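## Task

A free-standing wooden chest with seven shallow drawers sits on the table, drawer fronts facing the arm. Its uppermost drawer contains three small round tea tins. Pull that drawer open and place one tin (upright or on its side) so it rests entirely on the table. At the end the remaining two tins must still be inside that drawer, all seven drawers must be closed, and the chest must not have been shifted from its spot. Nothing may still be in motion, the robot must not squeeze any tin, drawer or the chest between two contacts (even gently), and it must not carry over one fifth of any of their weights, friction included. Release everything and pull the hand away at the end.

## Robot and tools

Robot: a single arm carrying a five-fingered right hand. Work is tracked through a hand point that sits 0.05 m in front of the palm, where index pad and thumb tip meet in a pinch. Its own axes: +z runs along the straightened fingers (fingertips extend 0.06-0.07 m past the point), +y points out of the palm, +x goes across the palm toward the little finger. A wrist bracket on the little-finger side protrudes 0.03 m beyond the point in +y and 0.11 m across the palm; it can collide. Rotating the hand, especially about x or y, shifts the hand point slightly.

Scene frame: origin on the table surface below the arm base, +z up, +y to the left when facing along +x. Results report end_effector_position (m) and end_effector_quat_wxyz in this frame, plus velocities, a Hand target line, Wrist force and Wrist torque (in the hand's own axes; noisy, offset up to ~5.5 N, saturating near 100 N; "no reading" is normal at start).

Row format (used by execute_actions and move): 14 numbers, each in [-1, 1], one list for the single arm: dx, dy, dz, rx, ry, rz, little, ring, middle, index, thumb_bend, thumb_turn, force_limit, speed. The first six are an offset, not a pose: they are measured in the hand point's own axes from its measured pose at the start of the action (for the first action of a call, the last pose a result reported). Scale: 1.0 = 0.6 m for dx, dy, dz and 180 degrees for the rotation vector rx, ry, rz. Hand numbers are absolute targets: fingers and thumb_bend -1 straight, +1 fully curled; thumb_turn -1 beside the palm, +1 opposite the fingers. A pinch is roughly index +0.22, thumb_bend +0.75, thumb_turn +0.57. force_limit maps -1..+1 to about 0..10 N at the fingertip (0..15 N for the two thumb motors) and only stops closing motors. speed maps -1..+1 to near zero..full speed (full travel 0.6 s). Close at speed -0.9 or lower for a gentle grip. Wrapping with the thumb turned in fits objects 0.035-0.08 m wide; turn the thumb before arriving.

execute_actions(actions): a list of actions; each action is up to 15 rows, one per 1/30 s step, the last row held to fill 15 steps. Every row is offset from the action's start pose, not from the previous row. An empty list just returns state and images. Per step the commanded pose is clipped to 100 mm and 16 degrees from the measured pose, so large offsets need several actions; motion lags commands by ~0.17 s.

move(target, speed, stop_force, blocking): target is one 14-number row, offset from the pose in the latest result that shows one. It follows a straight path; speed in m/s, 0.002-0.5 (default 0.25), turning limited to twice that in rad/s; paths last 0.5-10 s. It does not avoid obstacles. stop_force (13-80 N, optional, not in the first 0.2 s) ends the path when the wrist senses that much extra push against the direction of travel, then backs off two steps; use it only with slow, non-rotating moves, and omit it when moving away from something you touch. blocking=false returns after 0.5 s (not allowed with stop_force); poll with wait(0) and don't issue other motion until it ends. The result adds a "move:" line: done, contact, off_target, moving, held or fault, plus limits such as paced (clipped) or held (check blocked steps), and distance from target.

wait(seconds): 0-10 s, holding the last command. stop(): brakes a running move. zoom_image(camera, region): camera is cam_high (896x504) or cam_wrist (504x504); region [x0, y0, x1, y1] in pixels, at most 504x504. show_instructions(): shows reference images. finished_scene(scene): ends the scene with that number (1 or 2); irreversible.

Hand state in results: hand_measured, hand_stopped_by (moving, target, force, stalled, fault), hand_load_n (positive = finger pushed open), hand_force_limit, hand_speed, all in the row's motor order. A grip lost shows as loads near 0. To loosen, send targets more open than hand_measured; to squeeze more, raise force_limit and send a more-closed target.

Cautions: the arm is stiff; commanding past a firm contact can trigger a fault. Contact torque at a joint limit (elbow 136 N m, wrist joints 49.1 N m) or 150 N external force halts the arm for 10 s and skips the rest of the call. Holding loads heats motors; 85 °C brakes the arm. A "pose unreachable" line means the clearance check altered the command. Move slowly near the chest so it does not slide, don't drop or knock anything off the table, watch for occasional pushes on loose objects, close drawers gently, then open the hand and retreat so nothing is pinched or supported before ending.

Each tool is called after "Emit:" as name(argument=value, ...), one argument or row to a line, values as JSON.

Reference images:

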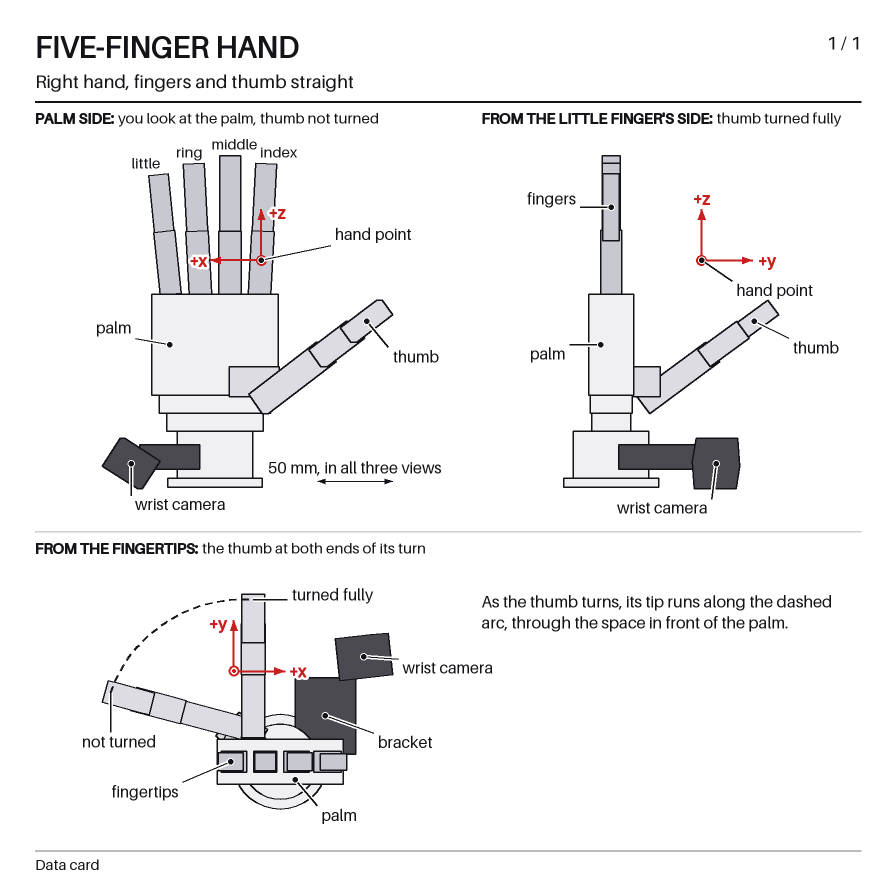

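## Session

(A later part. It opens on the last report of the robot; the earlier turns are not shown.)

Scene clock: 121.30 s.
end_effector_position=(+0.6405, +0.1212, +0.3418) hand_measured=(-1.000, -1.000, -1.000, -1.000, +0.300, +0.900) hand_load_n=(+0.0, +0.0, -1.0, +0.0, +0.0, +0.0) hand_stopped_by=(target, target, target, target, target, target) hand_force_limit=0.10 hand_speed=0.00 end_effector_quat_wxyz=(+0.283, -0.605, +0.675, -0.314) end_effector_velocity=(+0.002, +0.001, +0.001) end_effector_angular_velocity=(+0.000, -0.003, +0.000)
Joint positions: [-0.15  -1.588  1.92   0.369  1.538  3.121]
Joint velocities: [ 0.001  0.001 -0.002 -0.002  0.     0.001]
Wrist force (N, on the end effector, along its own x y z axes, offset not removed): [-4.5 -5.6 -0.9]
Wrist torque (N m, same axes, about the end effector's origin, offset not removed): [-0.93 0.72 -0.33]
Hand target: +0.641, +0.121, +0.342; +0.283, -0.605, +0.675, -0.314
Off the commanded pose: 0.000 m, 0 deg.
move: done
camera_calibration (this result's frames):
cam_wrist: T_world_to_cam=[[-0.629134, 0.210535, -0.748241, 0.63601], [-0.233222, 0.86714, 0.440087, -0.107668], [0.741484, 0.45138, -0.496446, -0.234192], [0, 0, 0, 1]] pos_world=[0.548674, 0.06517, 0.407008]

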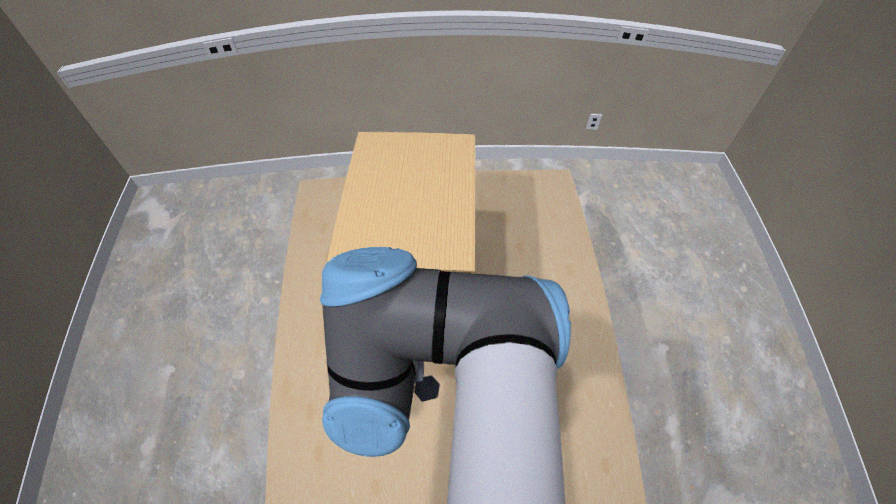

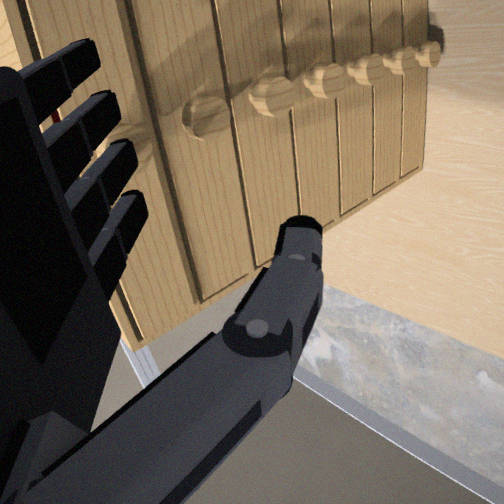

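Still about 2–3 mm proud.

Emit:
move(
  target=[0,-0.0027,0.0032,0,0,0,-1,-1,-1,-1,0.3,0.9,0.1,0.0],
  speed=0.005,
  stop_force=13,
)

Emit:
zoom_image(
  camera="cam_wrist",
  region=[90, 200, 290, 380],
)

Scene clock: 122.90 s.
end_effector_position=(+0.6429, +0.1210, +0.3418) hand_measured=(-1.000, -1.000, -1.000, -1.000, +0.300, +0.900) hand_load_n=(+0.0, +0.0, -1.0, +0.0, +0.0, +0.0) hand_stopped_by=(target, target, target, target, target, target) hand_force_limit=0.10 hand_speed=0.00 end_effector_quat_wxyz=(+0.283, -0.605, +0.675, -0.314) end_effector_velocity=(+0.001, -0.001, +0.000) end_effector_angular_velocity=(-0.001, -0.001, -0.001)
Joint positions: [-0.15  -1.584  1.917  0.369  1.538  3.121]
Joint velocities: [-0.     0.001 -0.001 -0.001  0.001 -0.   ]
Wrist force (N, on the end effector, along its own x y z axes, offset not removed): [-2.5 -2.8 0.6]
Wrist torque (N m, same axes, about the end effector's origin, offset not removed): [-0.57 0.41 -0.19]
Hand target: +0.643, +0.121, +0.342; +0.283, -0.605, +0.675, -0.314
Off the commanded pose: 0.000 m, 0 deg.
move: done
camera_calibration (this result's frames):
cam_wrist: T_world_to_cam=[[-0.629134, 0.210535, -0.748242, 0.637564], [-0.233222, 0.86714, 0.440087, -0.106895], [0.741484, 0.45138, -0.496446, -0.235834], [0, 0, 0, 1]] pos_world=[0.55105, 0.0649141, 0.407016]

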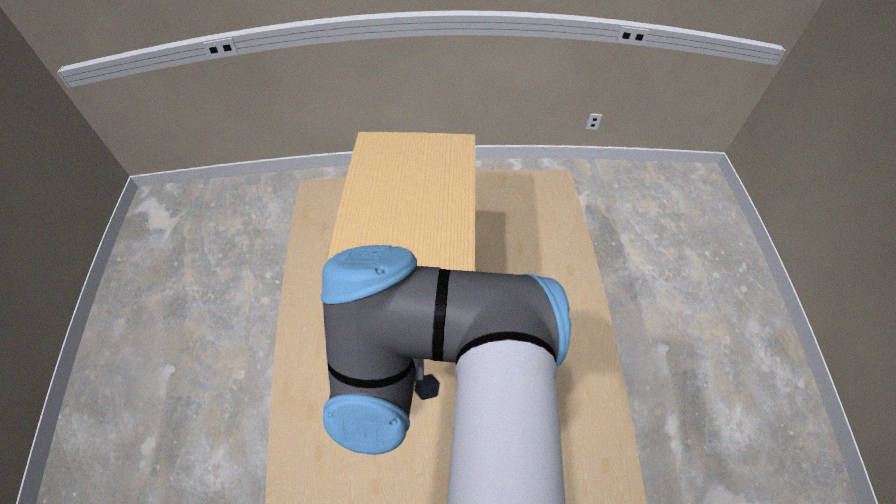

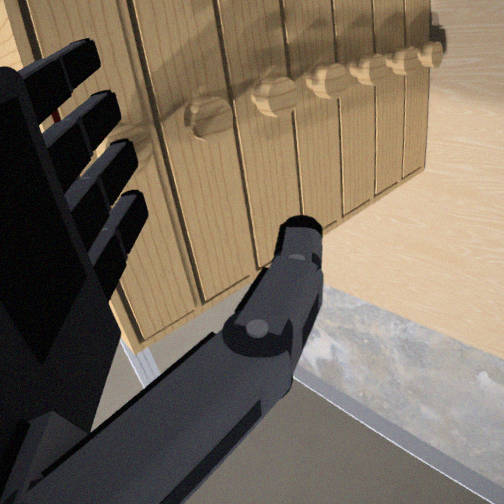

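Region (90, 200, 290, 380) of cam_wrist's 504x504 image, scaled by 2.520, with more detail than that image has; it fills the top 454 rows of this view, and the rest is white.

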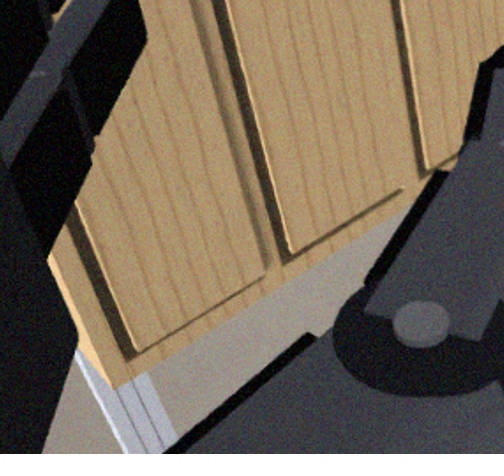

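Nearly flush; 1 mm more.

Emit:
move(
  target=[0,-0.0012,0.0014,0,0,0,-1,-1,-1,-1,0.3,0.9,0.1,0.0],
  speed=0.003,
  stop_force=13,
)

Emit:
move(
  target=[0.25,0.13,-0.15,0,0,0,-1,-1,-1,-1,0.3,0.9,0.1,0.0],
  speed=0.2,
)

Emit:
zoom_image(
  camera="cam_high",
  region=[310, 240, 500, 360],
)

Scene clock: 124.90 s.
end_effector_position=(+0.6439, +0.1209, +0.3418) hand_measured=(-1.000, -1.000, -1.000, -1.000, +0.300, +0.900) hand_load_n=(+0.0, +0.0, -1.0, +0.0, +0.0, +0.0) hand_stopped_by=(target, target, target, target, target, target) hand_force_limit=0.10 hand_speed=0.00 end_effector_quat_wxyz=(+0.283, -0.605, +0.675, -0.314) end_effector_velocity=(+0.000, -0.001, -0.001) end_effector_angular_velocity=(-0.001, +0.002, -0.000)
Joint positions: [-0.15  -1.582  1.915  0.369  1.538  3.121]
Joint velocities: [-0.001  0.001 -0.001  0.001  0.    -0.002]
Wrist force (N, on the end effector, along its own x y z axes, offset not removed): [-4.0 -4.0 -1.2]
Wrist torque (N m, same axes, about the end effector's origin, offset not removed): [-0.58 0.69 -0.29]
Hand target: +0.644, +0.121, +0.342; +0.283, -0.605, +0.675, -0.314
Off the commanded pose: 0.000 m, 0 deg.
move: done
camera_calibration (this result's frames):
cam_wrist: T_world_to_cam=[[-0.629133, 0.210535, -0.748243, 0.638256], [-0.233223, 0.86714, 0.440086, -0.106556], [0.741485, 0.45138, -0.496444, -0.236557], [0, 0, 0, 1]] pos_world=[0.5521, 0.0648011, 0.407027]

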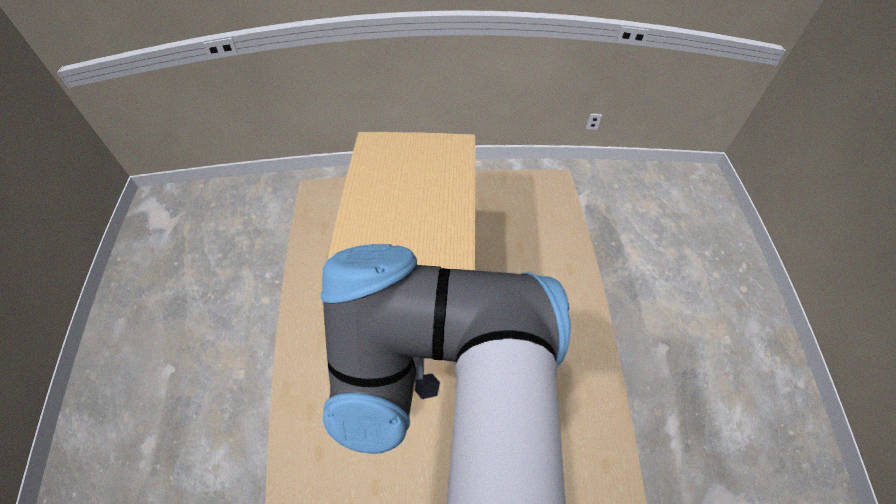

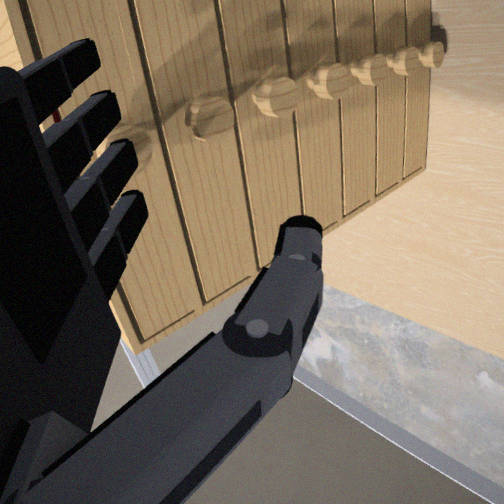

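Scene clock: 126.50 s.
end_effector_position=(+0.5098, -0.0150, +0.3397) hand_measured=(-1.000, -1.000, -1.000, -1.000, +0.300, +0.900) hand_load_n=(+0.0, +0.0, +0.0, +0.0, +0.0, +0.0) hand_stopped_by=(target, target, target, target, target, target) hand_force_limit=0.10 hand_speed=0.00 end_effector_quat_wxyz=(+0.283, -0.605, +0.675, -0.314) end_effector_velocity=(-0.002, -0.002, +0.000) end_effector_angular_velocity=(-0.000, -0.000, +0.003)
Joint positions: [-0.623 -1.844  2.15   0.465  1.183  2.799]
Joint velocities: [-0.01  -0.004  0.003  0.005 -0.009 -0.01 ]
Wrist force (N, on the end effector, along its own x y z axes, offset not removed): [-4.4 -8.4 0.9]
Wrist torque (N m, same axes, about the end effector's origin, offset not removed): [-1.29 0.79 -0.35]
Hand target: +0.510, -0.015, +0.340; +0.283, -0.605, +0.675, -0.313
Off the commanded pose: 0.001 m, 0 deg.
move: done
camera_calibration (this result's frames):
cam_wrist: T_world_to_cam=[[-0.628936, 0.211567, -0.748117, 0.58077], [-0.233136, 0.866655, 0.441086, -0.0194451], [0.741679, 0.451827, -0.495747, -0.077155], [0, 0, 0, 1]] pos_world=[0.417958, -0.0711591, 0.404811]

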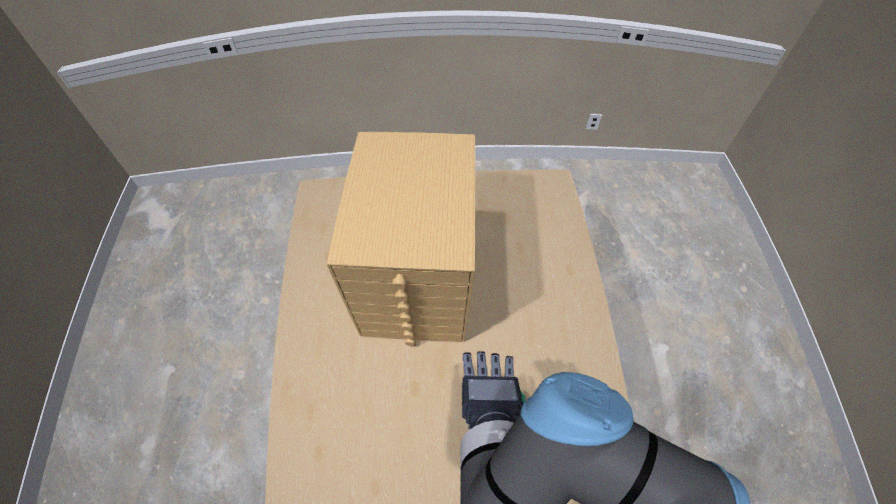

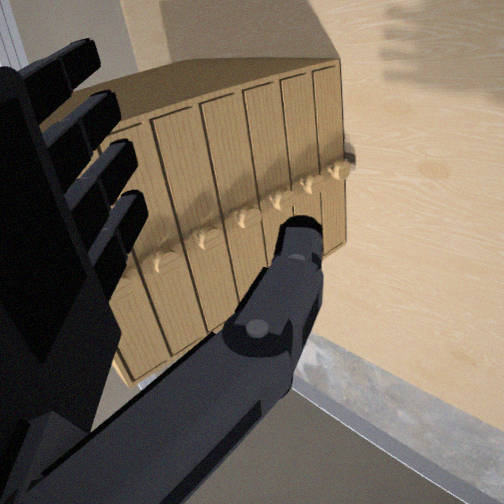

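Region (310, 240, 500, 360) of cam_high's 896x504 image, scaled by 2.653, with more detail than that image has; it fills the top 318 rows of this view, and the rest is white.

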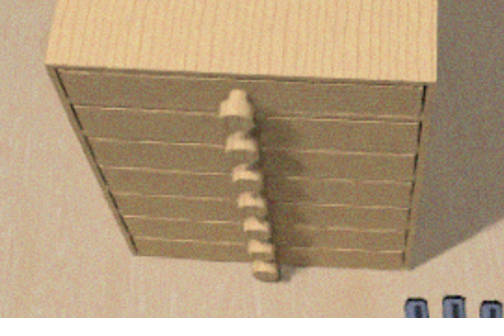

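Matches the initial view.

Emit:
finished_scene(
  scene=1,
)

The scene is finished: the task was done.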